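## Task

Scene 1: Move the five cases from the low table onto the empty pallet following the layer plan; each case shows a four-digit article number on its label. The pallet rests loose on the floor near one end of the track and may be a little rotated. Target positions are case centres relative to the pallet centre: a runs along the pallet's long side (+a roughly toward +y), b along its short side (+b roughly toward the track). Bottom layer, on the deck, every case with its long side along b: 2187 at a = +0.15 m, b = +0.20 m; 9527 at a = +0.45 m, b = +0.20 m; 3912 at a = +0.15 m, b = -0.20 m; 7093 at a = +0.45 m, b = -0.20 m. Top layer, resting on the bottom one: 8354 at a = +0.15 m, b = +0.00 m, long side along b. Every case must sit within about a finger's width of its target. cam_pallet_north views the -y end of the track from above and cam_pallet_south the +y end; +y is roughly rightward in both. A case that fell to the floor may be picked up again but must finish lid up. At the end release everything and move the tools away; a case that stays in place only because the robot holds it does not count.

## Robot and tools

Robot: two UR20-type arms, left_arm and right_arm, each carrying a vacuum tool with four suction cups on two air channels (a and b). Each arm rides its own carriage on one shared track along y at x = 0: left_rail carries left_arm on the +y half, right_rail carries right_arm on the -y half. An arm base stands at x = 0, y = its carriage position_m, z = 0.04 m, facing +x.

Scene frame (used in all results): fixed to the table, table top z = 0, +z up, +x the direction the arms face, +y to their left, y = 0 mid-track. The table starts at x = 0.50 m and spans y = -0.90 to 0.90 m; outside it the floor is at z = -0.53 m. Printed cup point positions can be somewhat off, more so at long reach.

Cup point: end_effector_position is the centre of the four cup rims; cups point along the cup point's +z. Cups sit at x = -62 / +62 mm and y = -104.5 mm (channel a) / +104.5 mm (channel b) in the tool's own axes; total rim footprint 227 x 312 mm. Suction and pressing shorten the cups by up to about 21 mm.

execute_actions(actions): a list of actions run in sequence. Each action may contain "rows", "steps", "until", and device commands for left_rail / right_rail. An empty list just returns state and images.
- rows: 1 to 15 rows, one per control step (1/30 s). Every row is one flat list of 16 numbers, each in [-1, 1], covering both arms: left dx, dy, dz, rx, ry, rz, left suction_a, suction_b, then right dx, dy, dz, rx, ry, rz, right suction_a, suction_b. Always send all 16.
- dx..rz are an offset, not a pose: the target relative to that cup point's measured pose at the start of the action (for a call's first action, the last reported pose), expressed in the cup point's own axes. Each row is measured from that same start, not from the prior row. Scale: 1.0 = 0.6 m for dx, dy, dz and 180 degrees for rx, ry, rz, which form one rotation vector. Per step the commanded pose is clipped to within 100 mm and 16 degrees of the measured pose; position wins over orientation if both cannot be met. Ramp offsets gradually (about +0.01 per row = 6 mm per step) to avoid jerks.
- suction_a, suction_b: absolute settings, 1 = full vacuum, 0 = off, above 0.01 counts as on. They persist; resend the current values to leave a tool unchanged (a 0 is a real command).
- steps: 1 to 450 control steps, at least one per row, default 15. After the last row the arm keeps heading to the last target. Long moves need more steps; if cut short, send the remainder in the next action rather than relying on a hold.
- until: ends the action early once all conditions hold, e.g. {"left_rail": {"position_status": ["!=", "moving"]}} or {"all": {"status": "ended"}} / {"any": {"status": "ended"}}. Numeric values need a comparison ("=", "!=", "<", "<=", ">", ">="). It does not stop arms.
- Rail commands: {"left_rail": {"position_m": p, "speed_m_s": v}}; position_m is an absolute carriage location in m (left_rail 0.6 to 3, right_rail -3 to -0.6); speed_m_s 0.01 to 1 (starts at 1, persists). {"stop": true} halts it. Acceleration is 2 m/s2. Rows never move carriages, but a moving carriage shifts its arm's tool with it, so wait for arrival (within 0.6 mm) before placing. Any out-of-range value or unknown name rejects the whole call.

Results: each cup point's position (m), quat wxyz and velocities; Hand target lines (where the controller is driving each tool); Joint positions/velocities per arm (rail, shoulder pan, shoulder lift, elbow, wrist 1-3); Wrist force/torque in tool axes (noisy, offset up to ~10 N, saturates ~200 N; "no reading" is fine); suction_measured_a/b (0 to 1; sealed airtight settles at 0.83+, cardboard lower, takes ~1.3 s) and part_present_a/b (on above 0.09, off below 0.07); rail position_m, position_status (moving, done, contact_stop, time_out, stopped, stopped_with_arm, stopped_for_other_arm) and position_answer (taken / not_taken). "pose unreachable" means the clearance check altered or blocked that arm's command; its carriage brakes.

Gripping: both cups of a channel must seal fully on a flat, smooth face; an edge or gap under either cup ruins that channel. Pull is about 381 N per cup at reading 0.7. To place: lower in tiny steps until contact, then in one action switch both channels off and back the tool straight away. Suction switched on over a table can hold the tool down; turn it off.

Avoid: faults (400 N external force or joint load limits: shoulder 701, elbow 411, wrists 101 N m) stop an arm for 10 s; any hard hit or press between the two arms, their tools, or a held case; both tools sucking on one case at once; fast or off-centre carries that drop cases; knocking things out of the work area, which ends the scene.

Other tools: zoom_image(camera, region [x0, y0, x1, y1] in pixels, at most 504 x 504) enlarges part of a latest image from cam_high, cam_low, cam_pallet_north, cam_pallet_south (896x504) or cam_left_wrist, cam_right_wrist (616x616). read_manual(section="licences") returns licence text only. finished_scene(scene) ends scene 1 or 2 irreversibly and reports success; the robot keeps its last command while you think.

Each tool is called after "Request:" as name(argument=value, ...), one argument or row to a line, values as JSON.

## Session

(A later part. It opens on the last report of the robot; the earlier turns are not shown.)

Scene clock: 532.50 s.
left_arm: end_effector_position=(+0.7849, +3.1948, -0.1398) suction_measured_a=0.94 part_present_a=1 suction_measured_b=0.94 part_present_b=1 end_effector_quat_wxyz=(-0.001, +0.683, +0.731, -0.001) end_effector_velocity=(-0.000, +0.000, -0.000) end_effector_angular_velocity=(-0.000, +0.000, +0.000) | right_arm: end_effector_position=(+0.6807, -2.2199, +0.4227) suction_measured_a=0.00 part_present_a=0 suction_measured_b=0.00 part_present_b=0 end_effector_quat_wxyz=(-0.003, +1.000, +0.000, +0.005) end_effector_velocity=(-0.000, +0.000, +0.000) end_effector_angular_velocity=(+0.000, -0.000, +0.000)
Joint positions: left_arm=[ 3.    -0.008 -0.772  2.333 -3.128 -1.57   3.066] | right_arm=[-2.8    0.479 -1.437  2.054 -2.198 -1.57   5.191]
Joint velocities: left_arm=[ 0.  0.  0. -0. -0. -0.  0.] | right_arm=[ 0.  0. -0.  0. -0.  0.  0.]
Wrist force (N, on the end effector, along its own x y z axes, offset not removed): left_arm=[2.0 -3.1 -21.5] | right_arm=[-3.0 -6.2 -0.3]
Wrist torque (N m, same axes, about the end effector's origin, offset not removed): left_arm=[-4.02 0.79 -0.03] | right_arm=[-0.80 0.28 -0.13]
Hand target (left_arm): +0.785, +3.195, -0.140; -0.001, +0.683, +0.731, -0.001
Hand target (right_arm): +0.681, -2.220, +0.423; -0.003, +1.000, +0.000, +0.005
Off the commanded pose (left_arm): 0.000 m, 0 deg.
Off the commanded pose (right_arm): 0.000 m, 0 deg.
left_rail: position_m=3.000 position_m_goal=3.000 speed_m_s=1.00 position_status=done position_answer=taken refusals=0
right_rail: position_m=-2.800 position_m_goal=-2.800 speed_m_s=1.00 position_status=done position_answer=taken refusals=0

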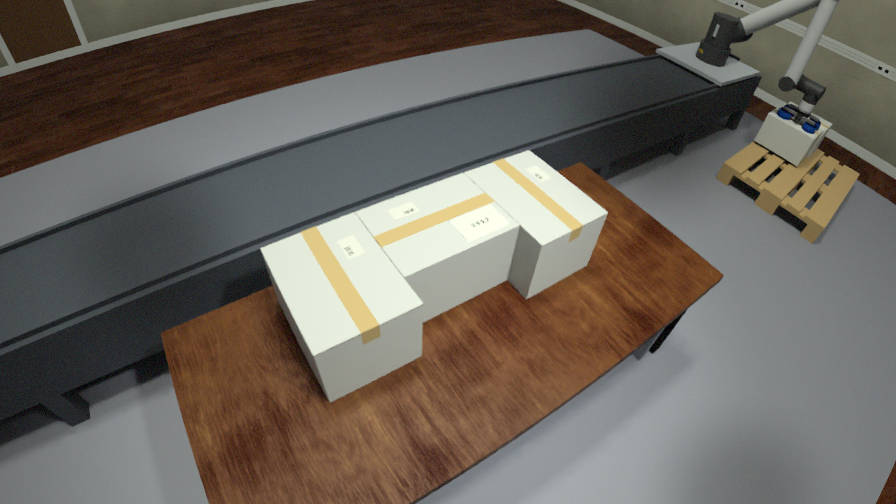

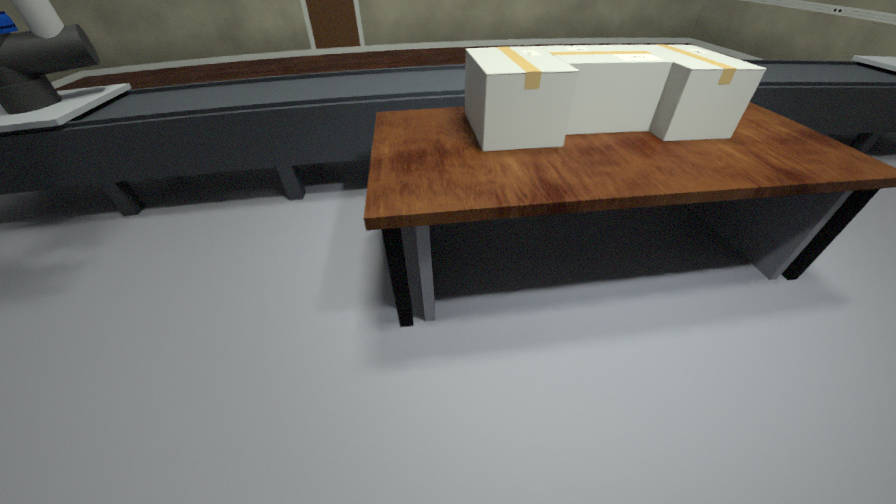

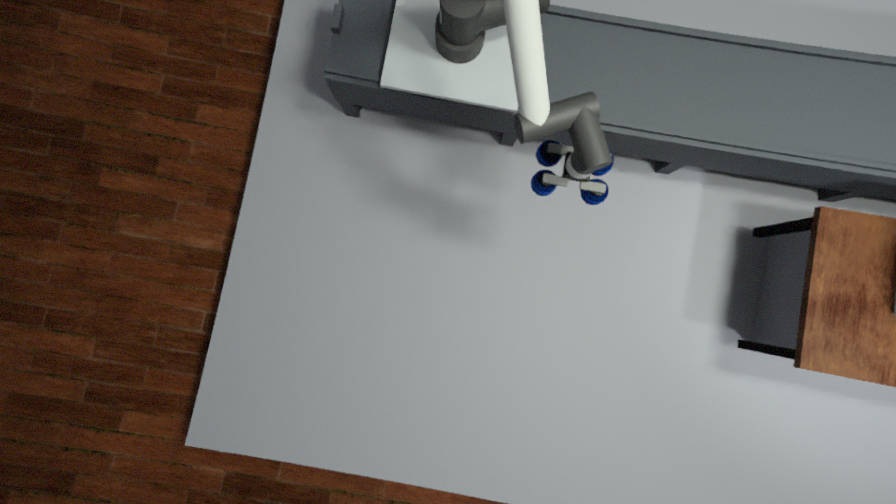

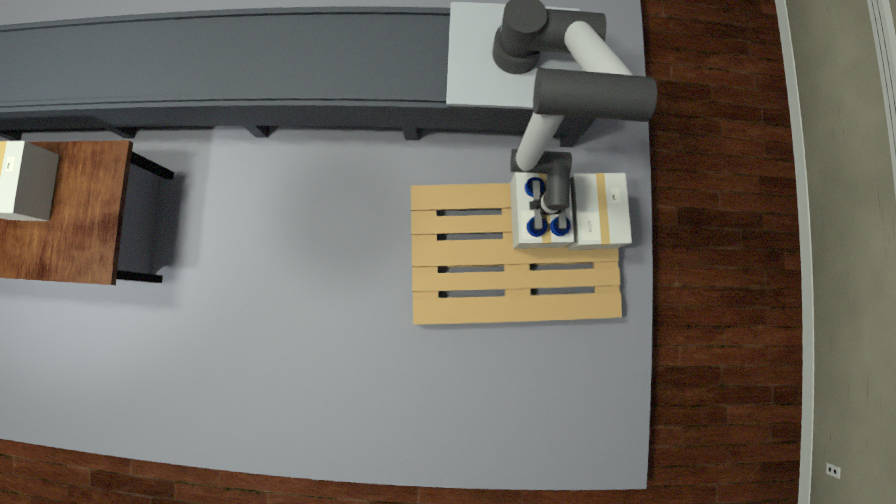

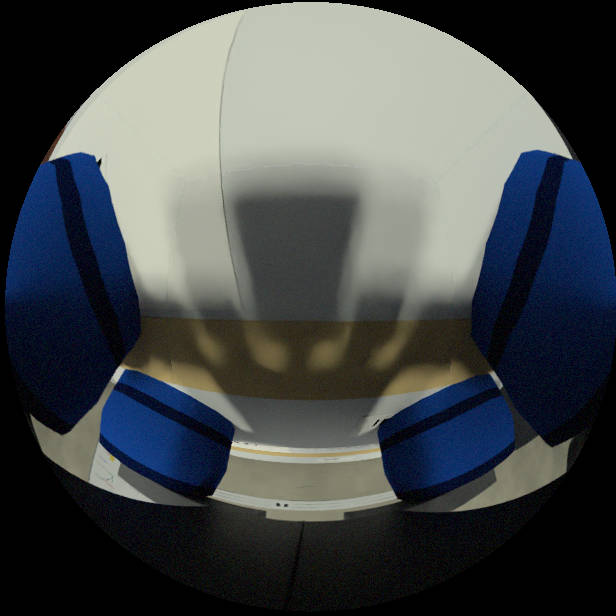

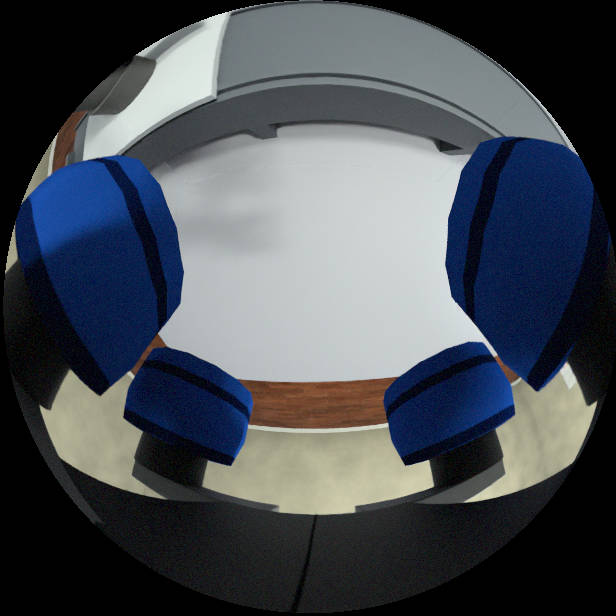

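Request:
execute_actions(
  actions=[
    {"rows": [[0.004,0.005,0.002,0,0,0,1,1,0,0,0,0,0,0,0,0],[0.009,0.011,0.005,0,0,0,1,1,0,0,0,0,0,0,0,0],[0.014,0.017,0.008,0,0,0,1,1,0,0,0,0,0,0,0,0],[0.018,0.021,0.011,0,0,0,1,1,0,0,0,0,0,0,0,0],[0.021,0.0217,0.014,0,0,0,1,1,0,0,0,0,0,0,0,0]], "steps": 9},
  ],
)

Scene clock: 555.00 s.
left_arm: end_effector_position=(+0.7943, +3.2048, -0.1457) suction_measured_a=0.94 part_present_a=1 suction_measured_b=0.94 part_present_b=1 end_effector_quat_wxyz=(-0.001, +0.683, +0.731, -0.001) end_effector_velocity=(+0.023, +0.029, -0.020) end_effector_angular_velocity=(-0.000, +0.002, +0.001) | right_arm: end_effector_position=(+0.6807, -2.2199, +0.4227) suction_measured_a=0.00 part_present_a=0 suction_measured_b=0.00 part_present_b=0 end_effector_quat_wxyz=(-0.003, +1.000, +0.000, +0.005) end_effector_velocity=(-0.000, -0.000, +0.000) end_effector_angular_velocity=(+0.000, -0.000, +0.000)
Joint positions: left_arm=[ 3.     0.005 -0.762  2.315 -3.12  -1.57   3.079] | right_arm=[-2.8    0.479 -1.437  2.054 -2.198 -1.57   5.191]
Joint velocities: left_arm=[ 0.     0.037  0.033 -0.049  0.017  0.     0.036] | right_arm=[ 0.  0. -0.  0. -0. -0. -0.]
Wrist force (N, on the end effector, along its own x y z axes, offset not removed): left_arm=[3.7 2.6 -17.0] | right_arm=[-1.2 -3.7 -3.8]
Wrist torque (N m, same axes, about the end effector's origin, offset not removed): left_arm=[-3.65 1.07 0.09] | right_arm=[-0.53 0.08 -0.01]
Hand target (left_arm): +0.797, +3.208, -0.148; -0.001, +0.683, +0.731, -0.001
Hand target (right_arm): +0.681, -2.220, +0.423; -0.003, +1.000, +0.000, +0.005
Off the commanded pose (left_arm): 0.005 m, 0 deg.
Off the commanded pose (right_arm): 0.000 m, 0 deg.
left_rail: position_m=3.000 position_m_goal=3.000 speed_m_s=1.00 position_status=done position_answer=taken refusals=0
right_rail: position_m=-2.800 position_m_goal=-2.800 speed_m_s=1.00 position_status=done position_answer=taken refusals=0

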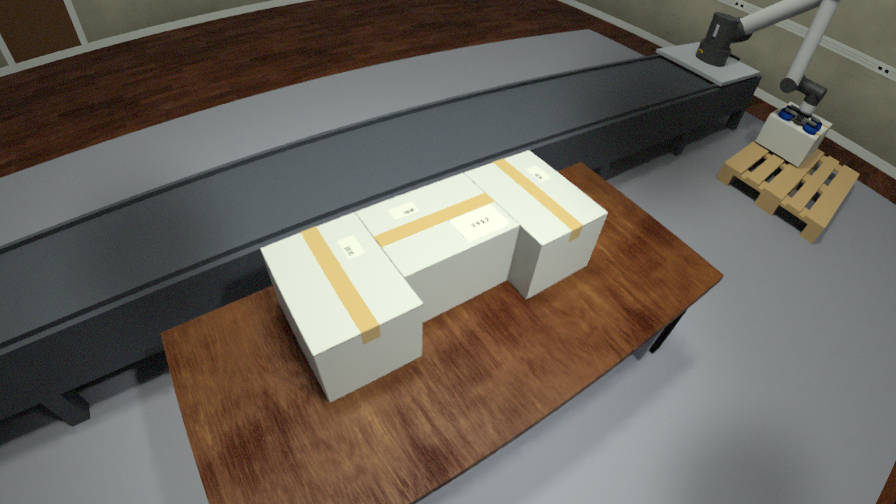

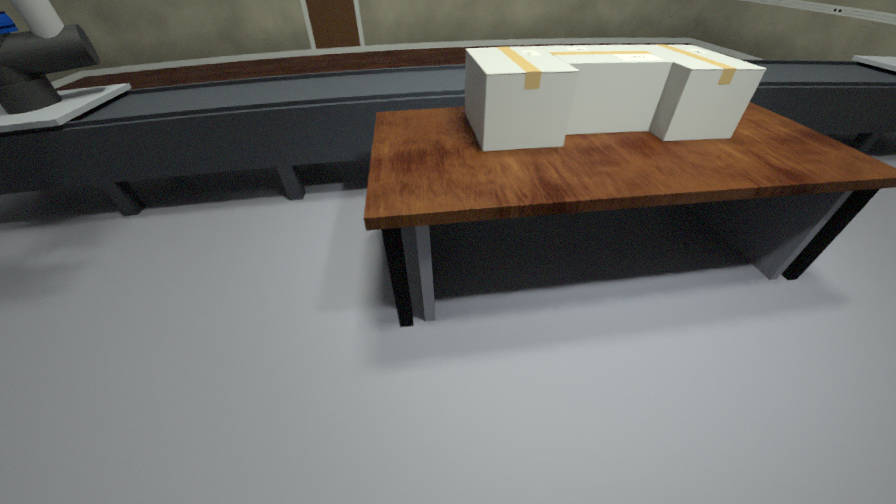

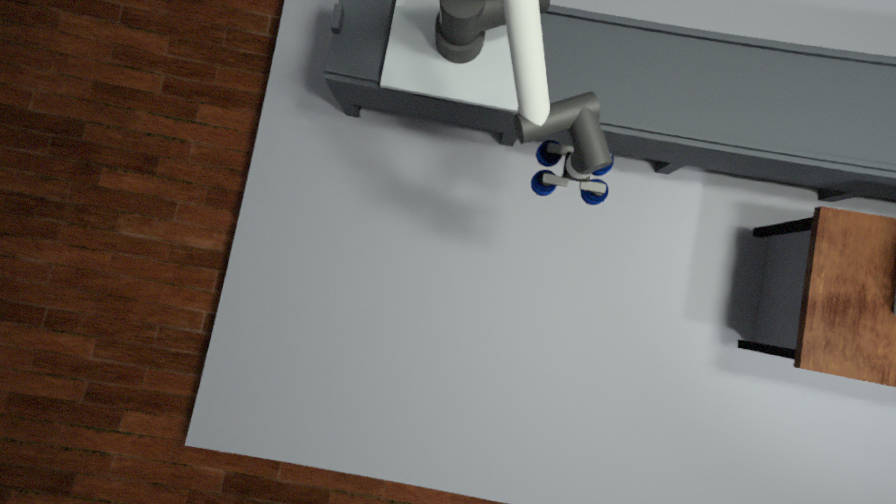

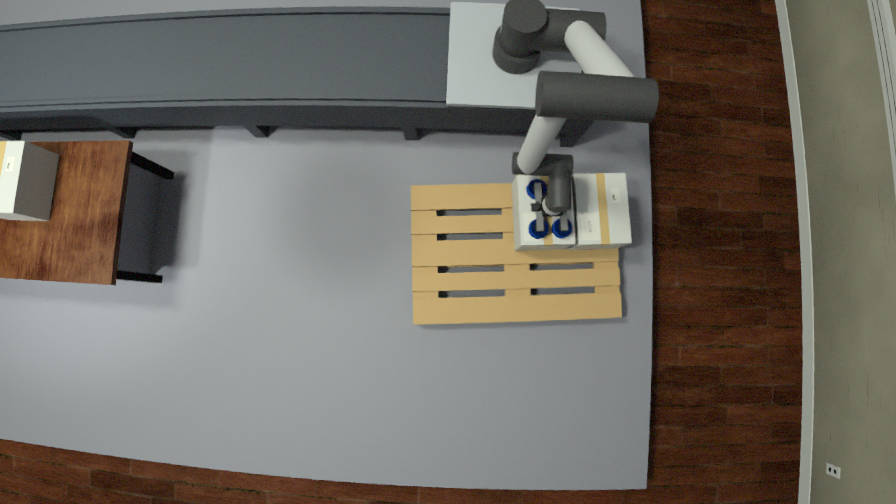

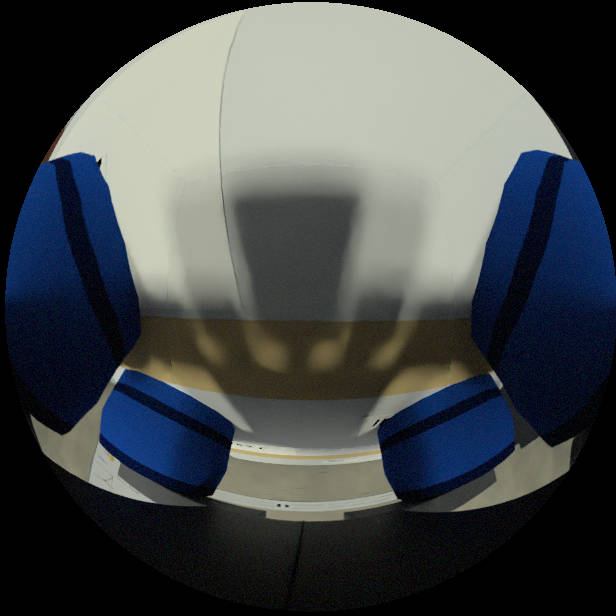

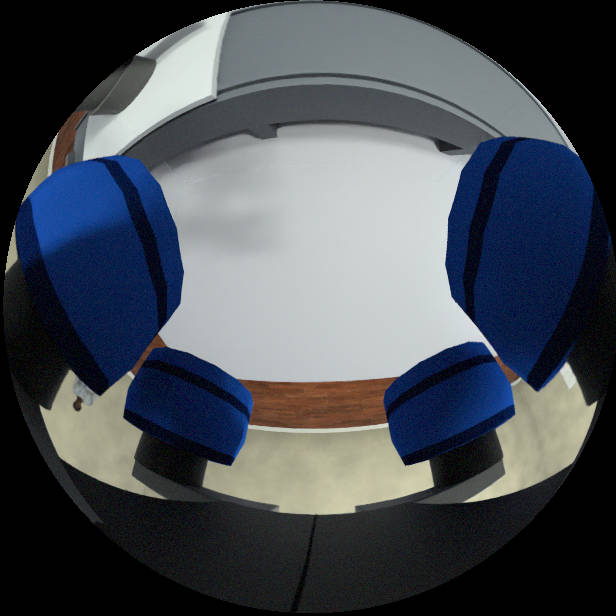

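Request:
execute_actions(
  actions=[],
)

Request:
zoom_image(
  camera="cam_pallet_south",
  region=[500, 230, 584, 280],
)

Request:
zoom_image(
  camera="cam_pallet_south",
  region=[495, 160, 640, 205],
)

Scene clock: 556.27 s.
left_arm: end_effector_position=(+0.7970, +3.2083, -0.1481) suction_measured_a=0.94 part_present_a=1 suction_measured_b=0.94 part_present_b=1 end_effector_quat_wxyz=(-0.001, +0.683, +0.731, -0.001) end_effector_velocity=(+0.000, -0.000, -0.000) end_effector_angular_velocity=(-0.000, +0.000, +0.000) | right_arm: end_effector_position=(+0.6807, -2.2199, +0.4227) suction_measured_a=0.00 part_present_a=0 suction_measured_b=0.00 part_present_b=0 end_effector_quat_wxyz=(-0.003, +1.000, +0.000, +0.005) end_effector_velocity=(-0.000, -0.000, +0.000) end_effector_angular_velocity=(+0.000, -0.000, +0.000)
Joint positions: left_arm=[ 3.     0.009 -0.759  2.309 -3.118 -1.57   3.083] | right_arm=[-2.8    0.479 -1.437  2.054 -2.198 -1.57   5.191]
Joint velocities: left_arm=[ 0. -0.  0. -0.  0. -0. -0.] | right_arm=[ 0. -0. -0. -0.  0.  0. -0.]
Wrist force (N, on the end effector, along its own x y z axes, offset not removed): left_arm=[4.8 -4.8 -16.2] | right_arm=[-7.0 -1.4 0.2]
Wrist torque (N m, same axes, about the end effector's origin, offset not removed): left_arm=[-4.05 0.39 -0.14] | right_arm=[-0.14 0.95 -0.01]
Hand target (left_arm): +0.797, +3.208, -0.148; -0.001, +0.683, +0.731, -0.001
Hand target (right_arm): +0.681, -2.220, +0.423; -0.003, +1.000, +0.000, +0.005
Off the commanded pose (left_arm): 0.000 m, 0 deg.
Off the commanded pose (right_arm): 0.000 m, 0 deg.
left_rail: position_m=3.000 position_m_goal=3.000 speed_m_s=1.00 position_status=done position_answer=taken refusals=0
right_rail: position_m=-2.800 position_m_goal=-2.800 speed_m_s=1.00 position_status=done position_answer=taken refusals=0

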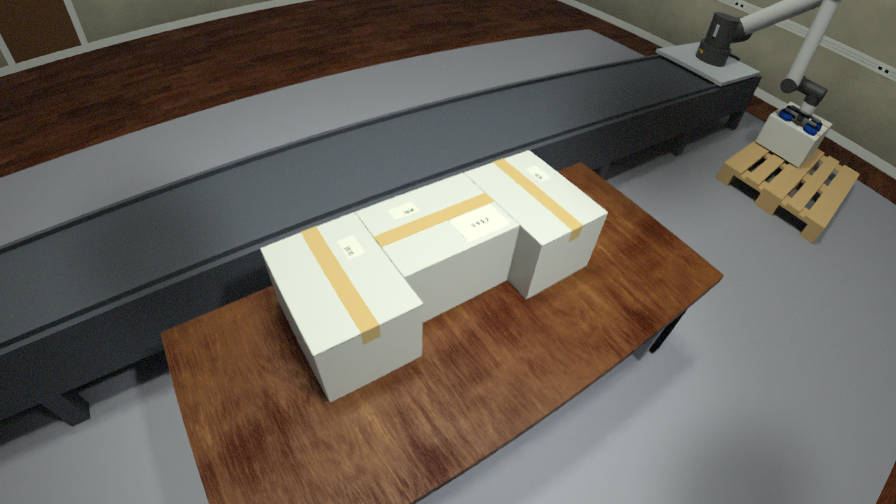

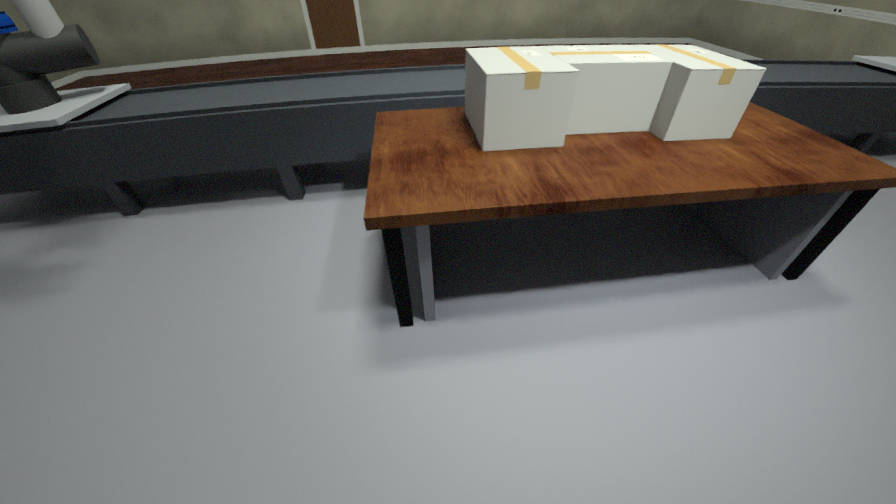

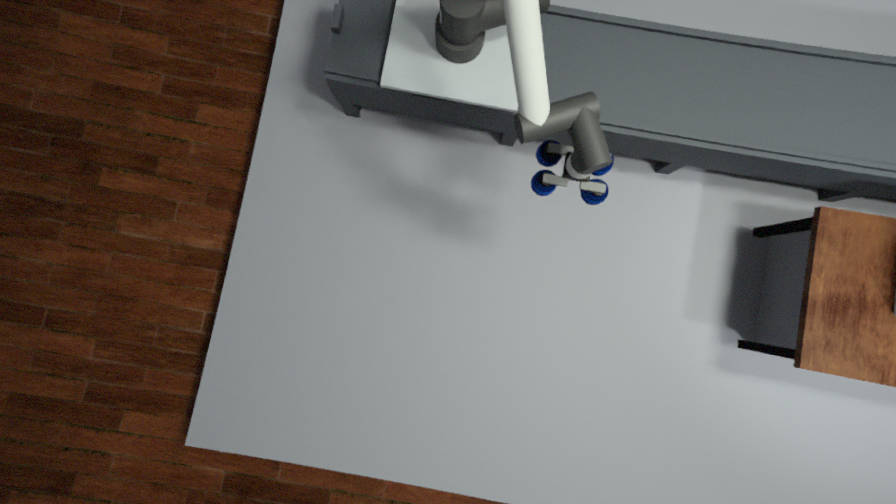

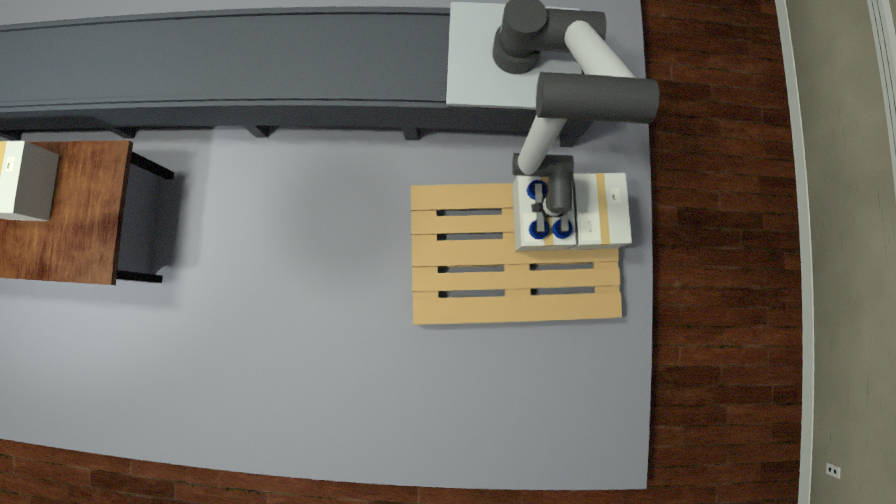

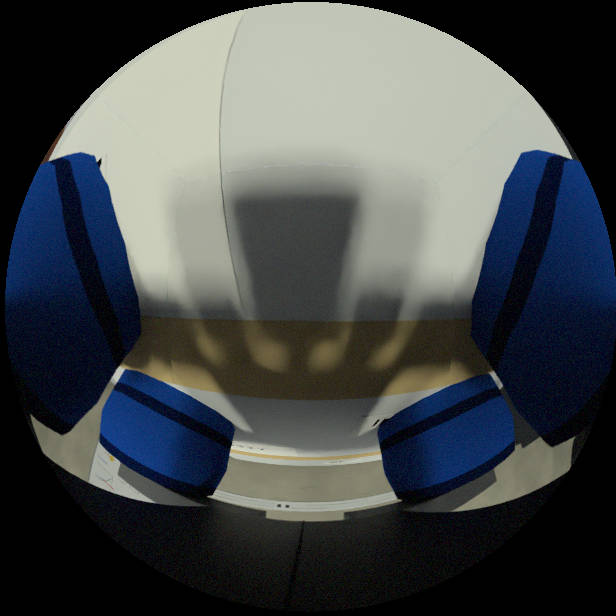

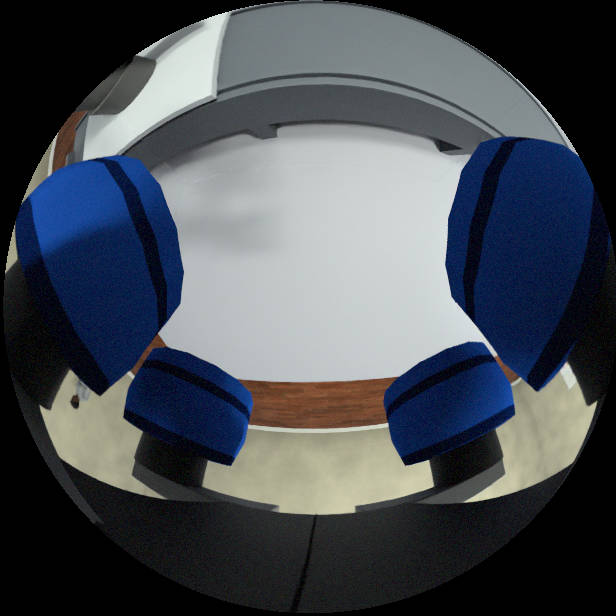

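Region (500, 230, 584, 280) of cam_pallet_south's 896x504 image, scaled by 6.000, with more detail than that image has; it fills the top 300 rows of this view, and the rest is white.

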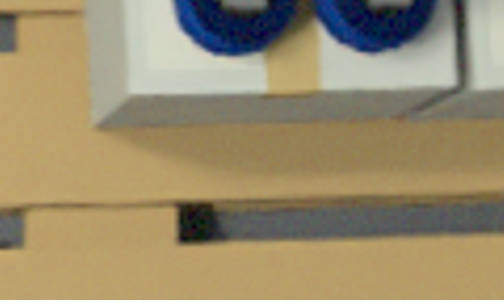

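Region (495, 160, 640, 205) of cam_pallet_south's 896x504 image, scaled by 3.476, with more detail than that image has; it fills the top 156 rows of this view, and the rest is white.

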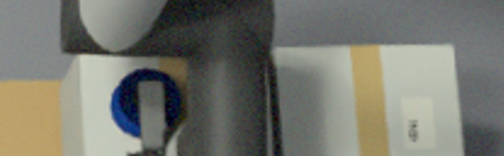

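Request:
execute_actions(
  actions=[
    {"rows": [[0.002,0,0.002,0,0,0,1,1,0,0,0,0,0,0,0,0],[0.004,0,0.004,0,0,0,1,1,0,0,0,0,0,0,0,0],[0.0065,0,0.007,0,0,0,1,1,0,0,0,0,0,0,0,0],[0.0065,0,0.0095,0,0,0,1,1,0,0,0,0,0,0,0,0],[0.0065,0,0.011,0,0,0,1,1,0,0,0,0,0,0,0,0]], "steps": 8},
  ],
)

Scene clock: 560.60 s.
left_arm: end_effector_position=(+0.7967, +3.2111, -0.1525) suction_measured_a=0.94 part_present_a=1 suction_measured_b=0.94 part_present_b=1 end_effector_quat_wxyz=(-0.001, +0.683, +0.731, -0.001) end_effector_velocity=(-0.001, +0.009, -0.019) end_effector_angular_velocity=(-0.000, -0.001, +0.000) | right_arm: end_effector_position=(+0.6807, -2.2199, +0.4227) suction_measured_a=0.00 part_present_a=0 suction_measured_b=0.00 part_present_b=0 end_effector_quat_wxyz=(-0.003, +1.000, +0.000, +0.005) end_effector_velocity=(-0.000, +0.000, +0.000) end_effector_angular_velocity=(+0.000, -0.000, +0.000)
Joint positions: left_arm=[ 3.     0.012 -0.752  2.307 -3.123 -1.57   3.087] | right_arm=[-2.8    0.479 -1.437  2.054 -2.198 -1.57   5.191]
Joint velocities: left_arm=[ 0.     0.011  0.03  -0.008 -0.023  0.     0.011] | right_arm=[ 0.  0. -0. -0.  0.  0. -0.]
Wrist force (N, on the end effector, along its own x y z axes, offset not removed): left_arm=[3.2 -1.8 -17.9] | right_arm=[-1.9 -2.4 -2.5]
Wrist torque (N m, same axes, about the end effector's origin, offset not removed): left_arm=[-3.67 0.97 0.13] | right_arm=[-0.21 0.17 0.01]
Hand target (left_arm): +0.797, +3.212, -0.155; -0.001, +0.683, +0.731, -0.001
Hand target (right_arm): +0.681, -2.220, +0.423; -0.003, +1.000, +0.000, +0.005
Off the commanded pose (left_arm): 0.002 m, 0 deg.
Off the commanded pose (right_arm): 0.000 m, 0 deg.
left_rail: position_m=3.000 position_m_goal=3.000 speed_m_s=1.00 position_status=done position_answer=taken refusals=0
right_rail: position_m=-2.800 position_m_goal=-2.800 speed_m_s=1.00 position_status=done position_answer=taken refusals=0

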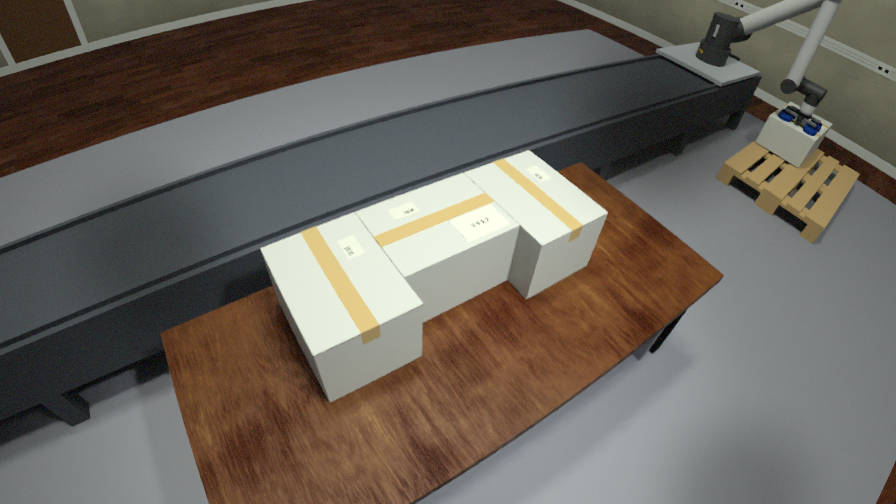

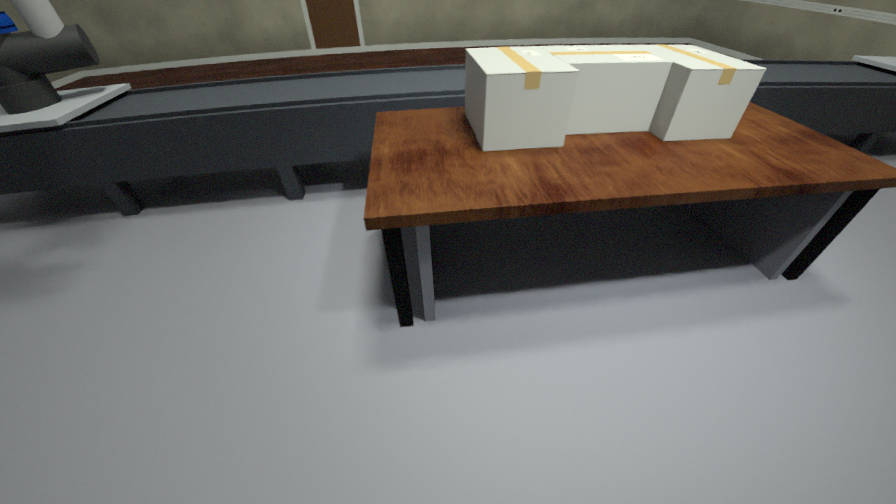

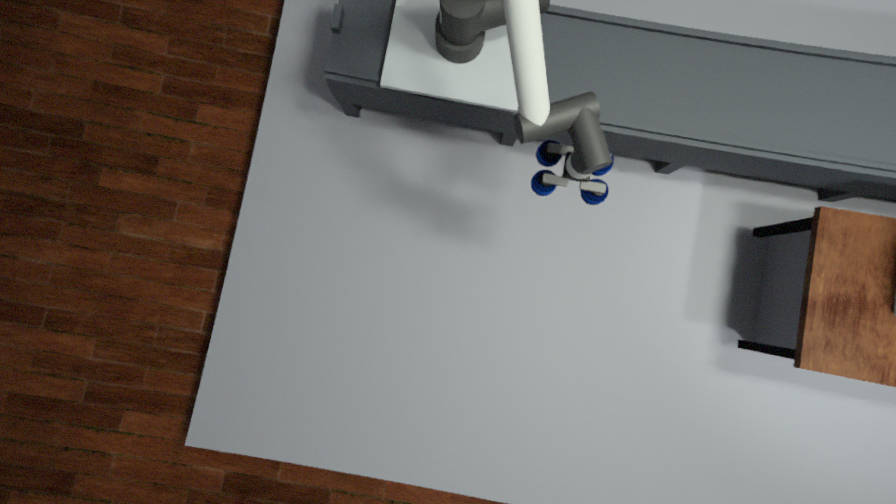

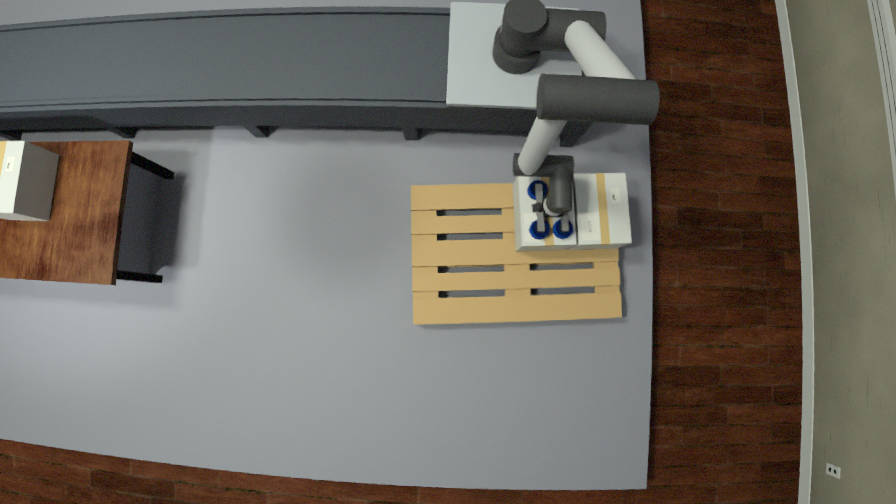

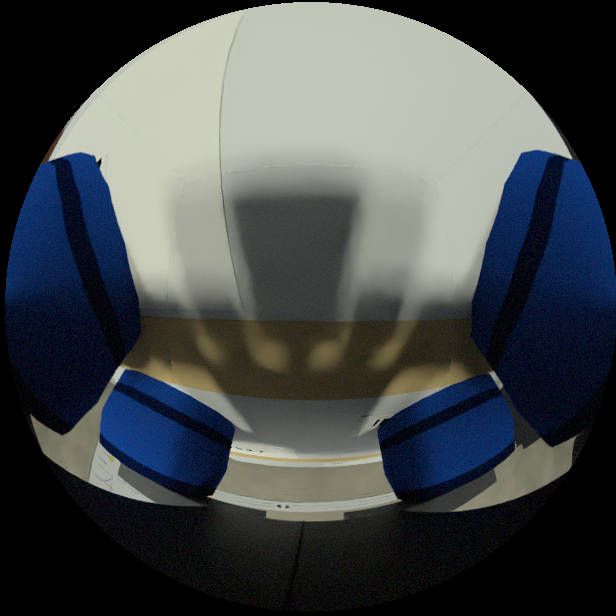

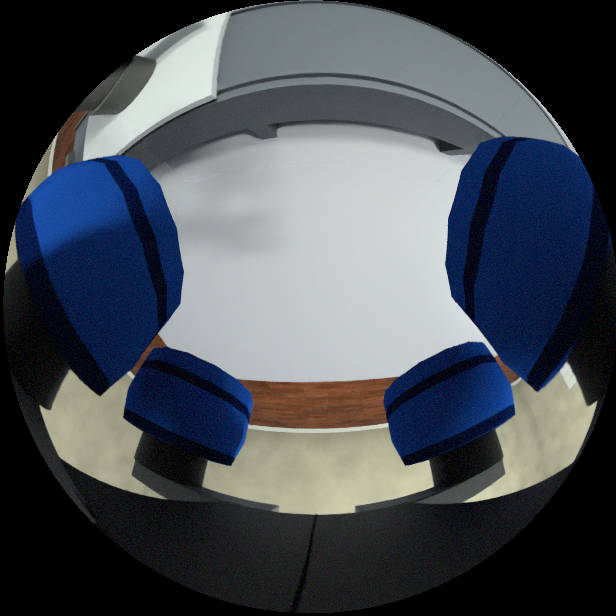

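Request:
execute_actions(
  actions=[],
)

Request:
zoom_image(
  camera="cam_pallet_south",
  region=[500, 230, 584, 280],
)

Request:
zoom_image(
  camera="cam_high",
  region=[750, 130, 830, 180],
)

Scene clock: 561.70 s.
left_arm: end_effector_position=(+0.7967, +3.2122, -0.1547) suction_measured_a=0.94 part_present_a=1 suction_measured_b=0.94 part_present_b=1 end_effector_quat_wxyz=(-0.001, +0.683, +0.731, -0.001) end_effector_velocity=(-0.000, +0.000, -0.000) end_effector_angular_velocity=(-0.000, +0.000, +0.000) | right_arm: end_effector_position=(+0.6807, -2.2199, +0.4227) suction_measured_a=0.00 part_present_a=0 suction_measured_b=0.00 part_present_b=0 end_effector_quat_wxyz=(-0.003, +1.000, +0.000, +0.005) end_effector_velocity=(+0.000, +0.000, -0.000) end_effector_angular_velocity=(-0.000, +0.000, +0.000)
Joint positions: left_arm=[ 3.     0.014 -0.748  2.306 -3.125 -1.57   3.088] | right_arm=[-2.8    0.479 -1.437  2.054 -2.198 -1.57   5.191]
Joint velocities: left_arm=[ 0.  0.  0. -0. -0. -0.  0.] | right_arm=[ 0. -0.  0. -0.  0.  0. -0.]
Wrist force (N, on the end effector, along its own x y z axes, offset not removed): left_arm=[-1.1 -1.4 -17.1] | right_arm=[-5.0 -1.8 0.1]
Wrist torque (N m, same axes, about the end effector's origin, offset not removed): left_arm=[-3.52 1.20 0.01] | right_arm=[-0.15 0.65 -0.04]
Hand target (left_arm): +0.797, +3.212, -0.155; -0.001, +0.683, +0.731, -0.001
Hand target (right_arm): +0.681, -2.220, +0.423; -0.003, +1.000, +0.000, +0.005
Off the commanded pose (left_arm): 0.000 m, 0 deg.
Off the commanded pose (right_arm): 0.000 m, 0 deg.
left_rail: position_m=3.000 position_m_goal=3.000 speed_m_s=1.00 position_status=done position_answer=taken refusals=0
right_rail: position_m=-2.800 position_m_goal=-2.800 speed_m_s=1.00 position_status=done position_answer=taken refusals=0

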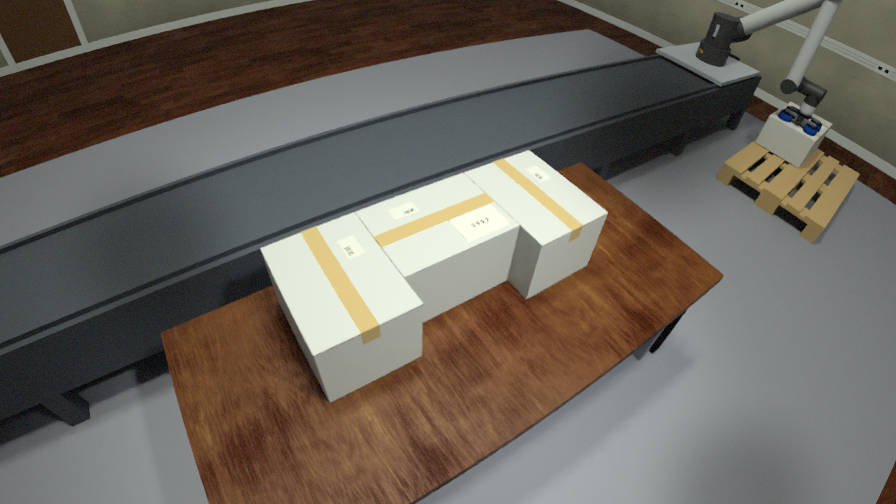

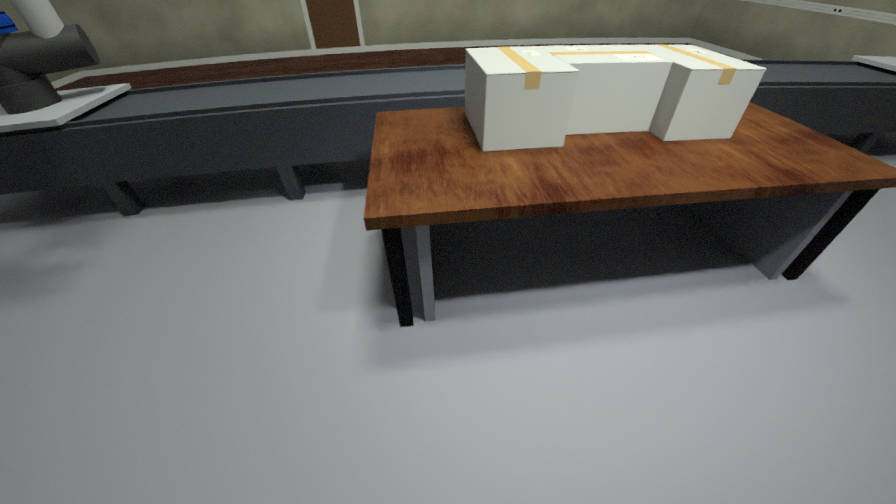

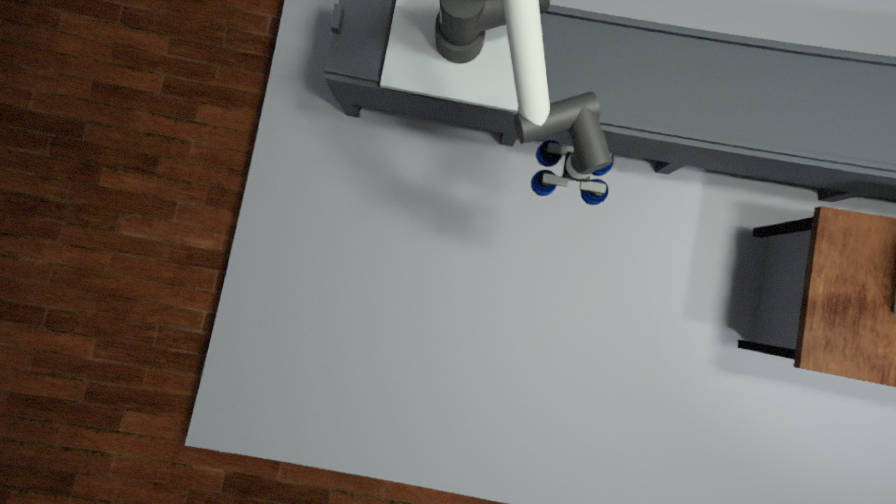

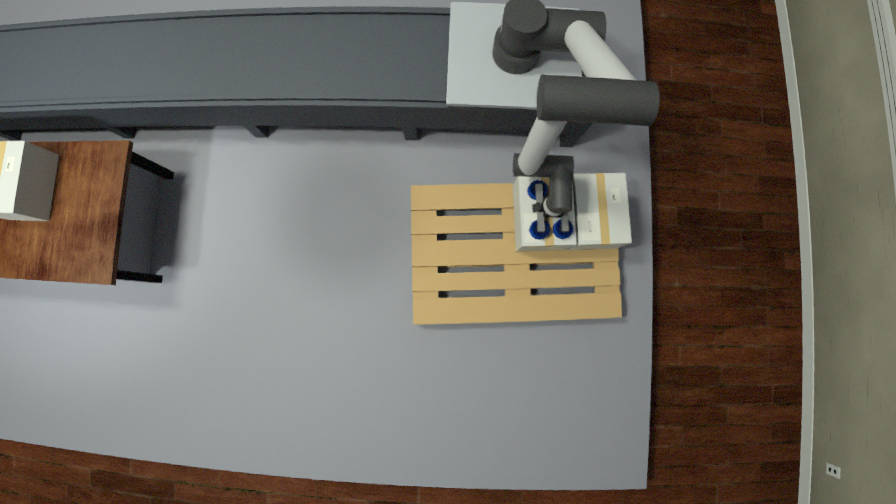

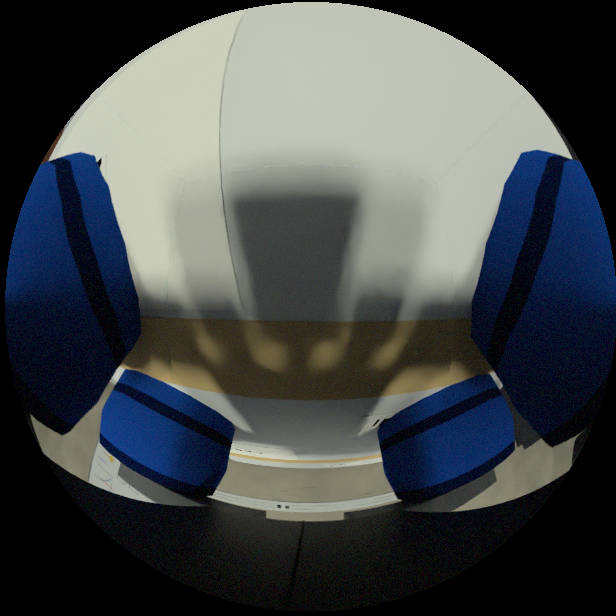

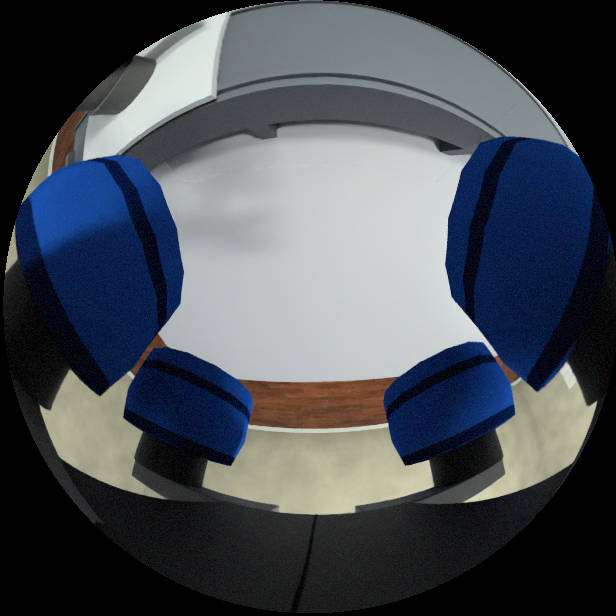

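Region (500, 230, 584, 280) of cam_pallet_south's 896x504 image, scaled by 6.000, with more detail than that image has; it fills the top 300 rows of this view, and the rest is white.

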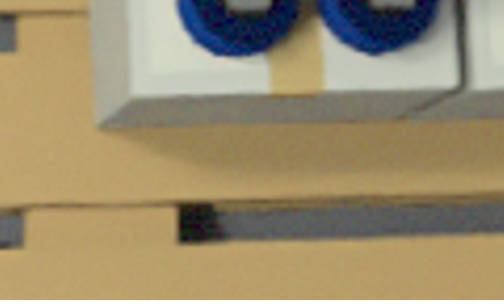

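Region (750, 130, 830, 180) of cam_high's 896x504 image, scaled by 6.300, with more detail than that image has; it fills the top 315 rows of this view, and the rest is white.

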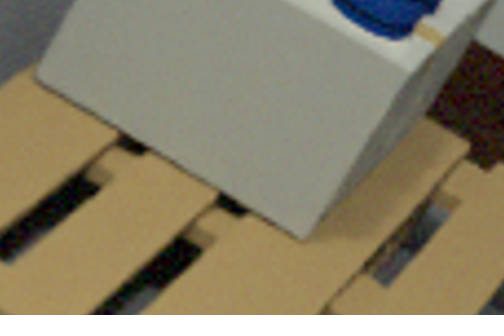

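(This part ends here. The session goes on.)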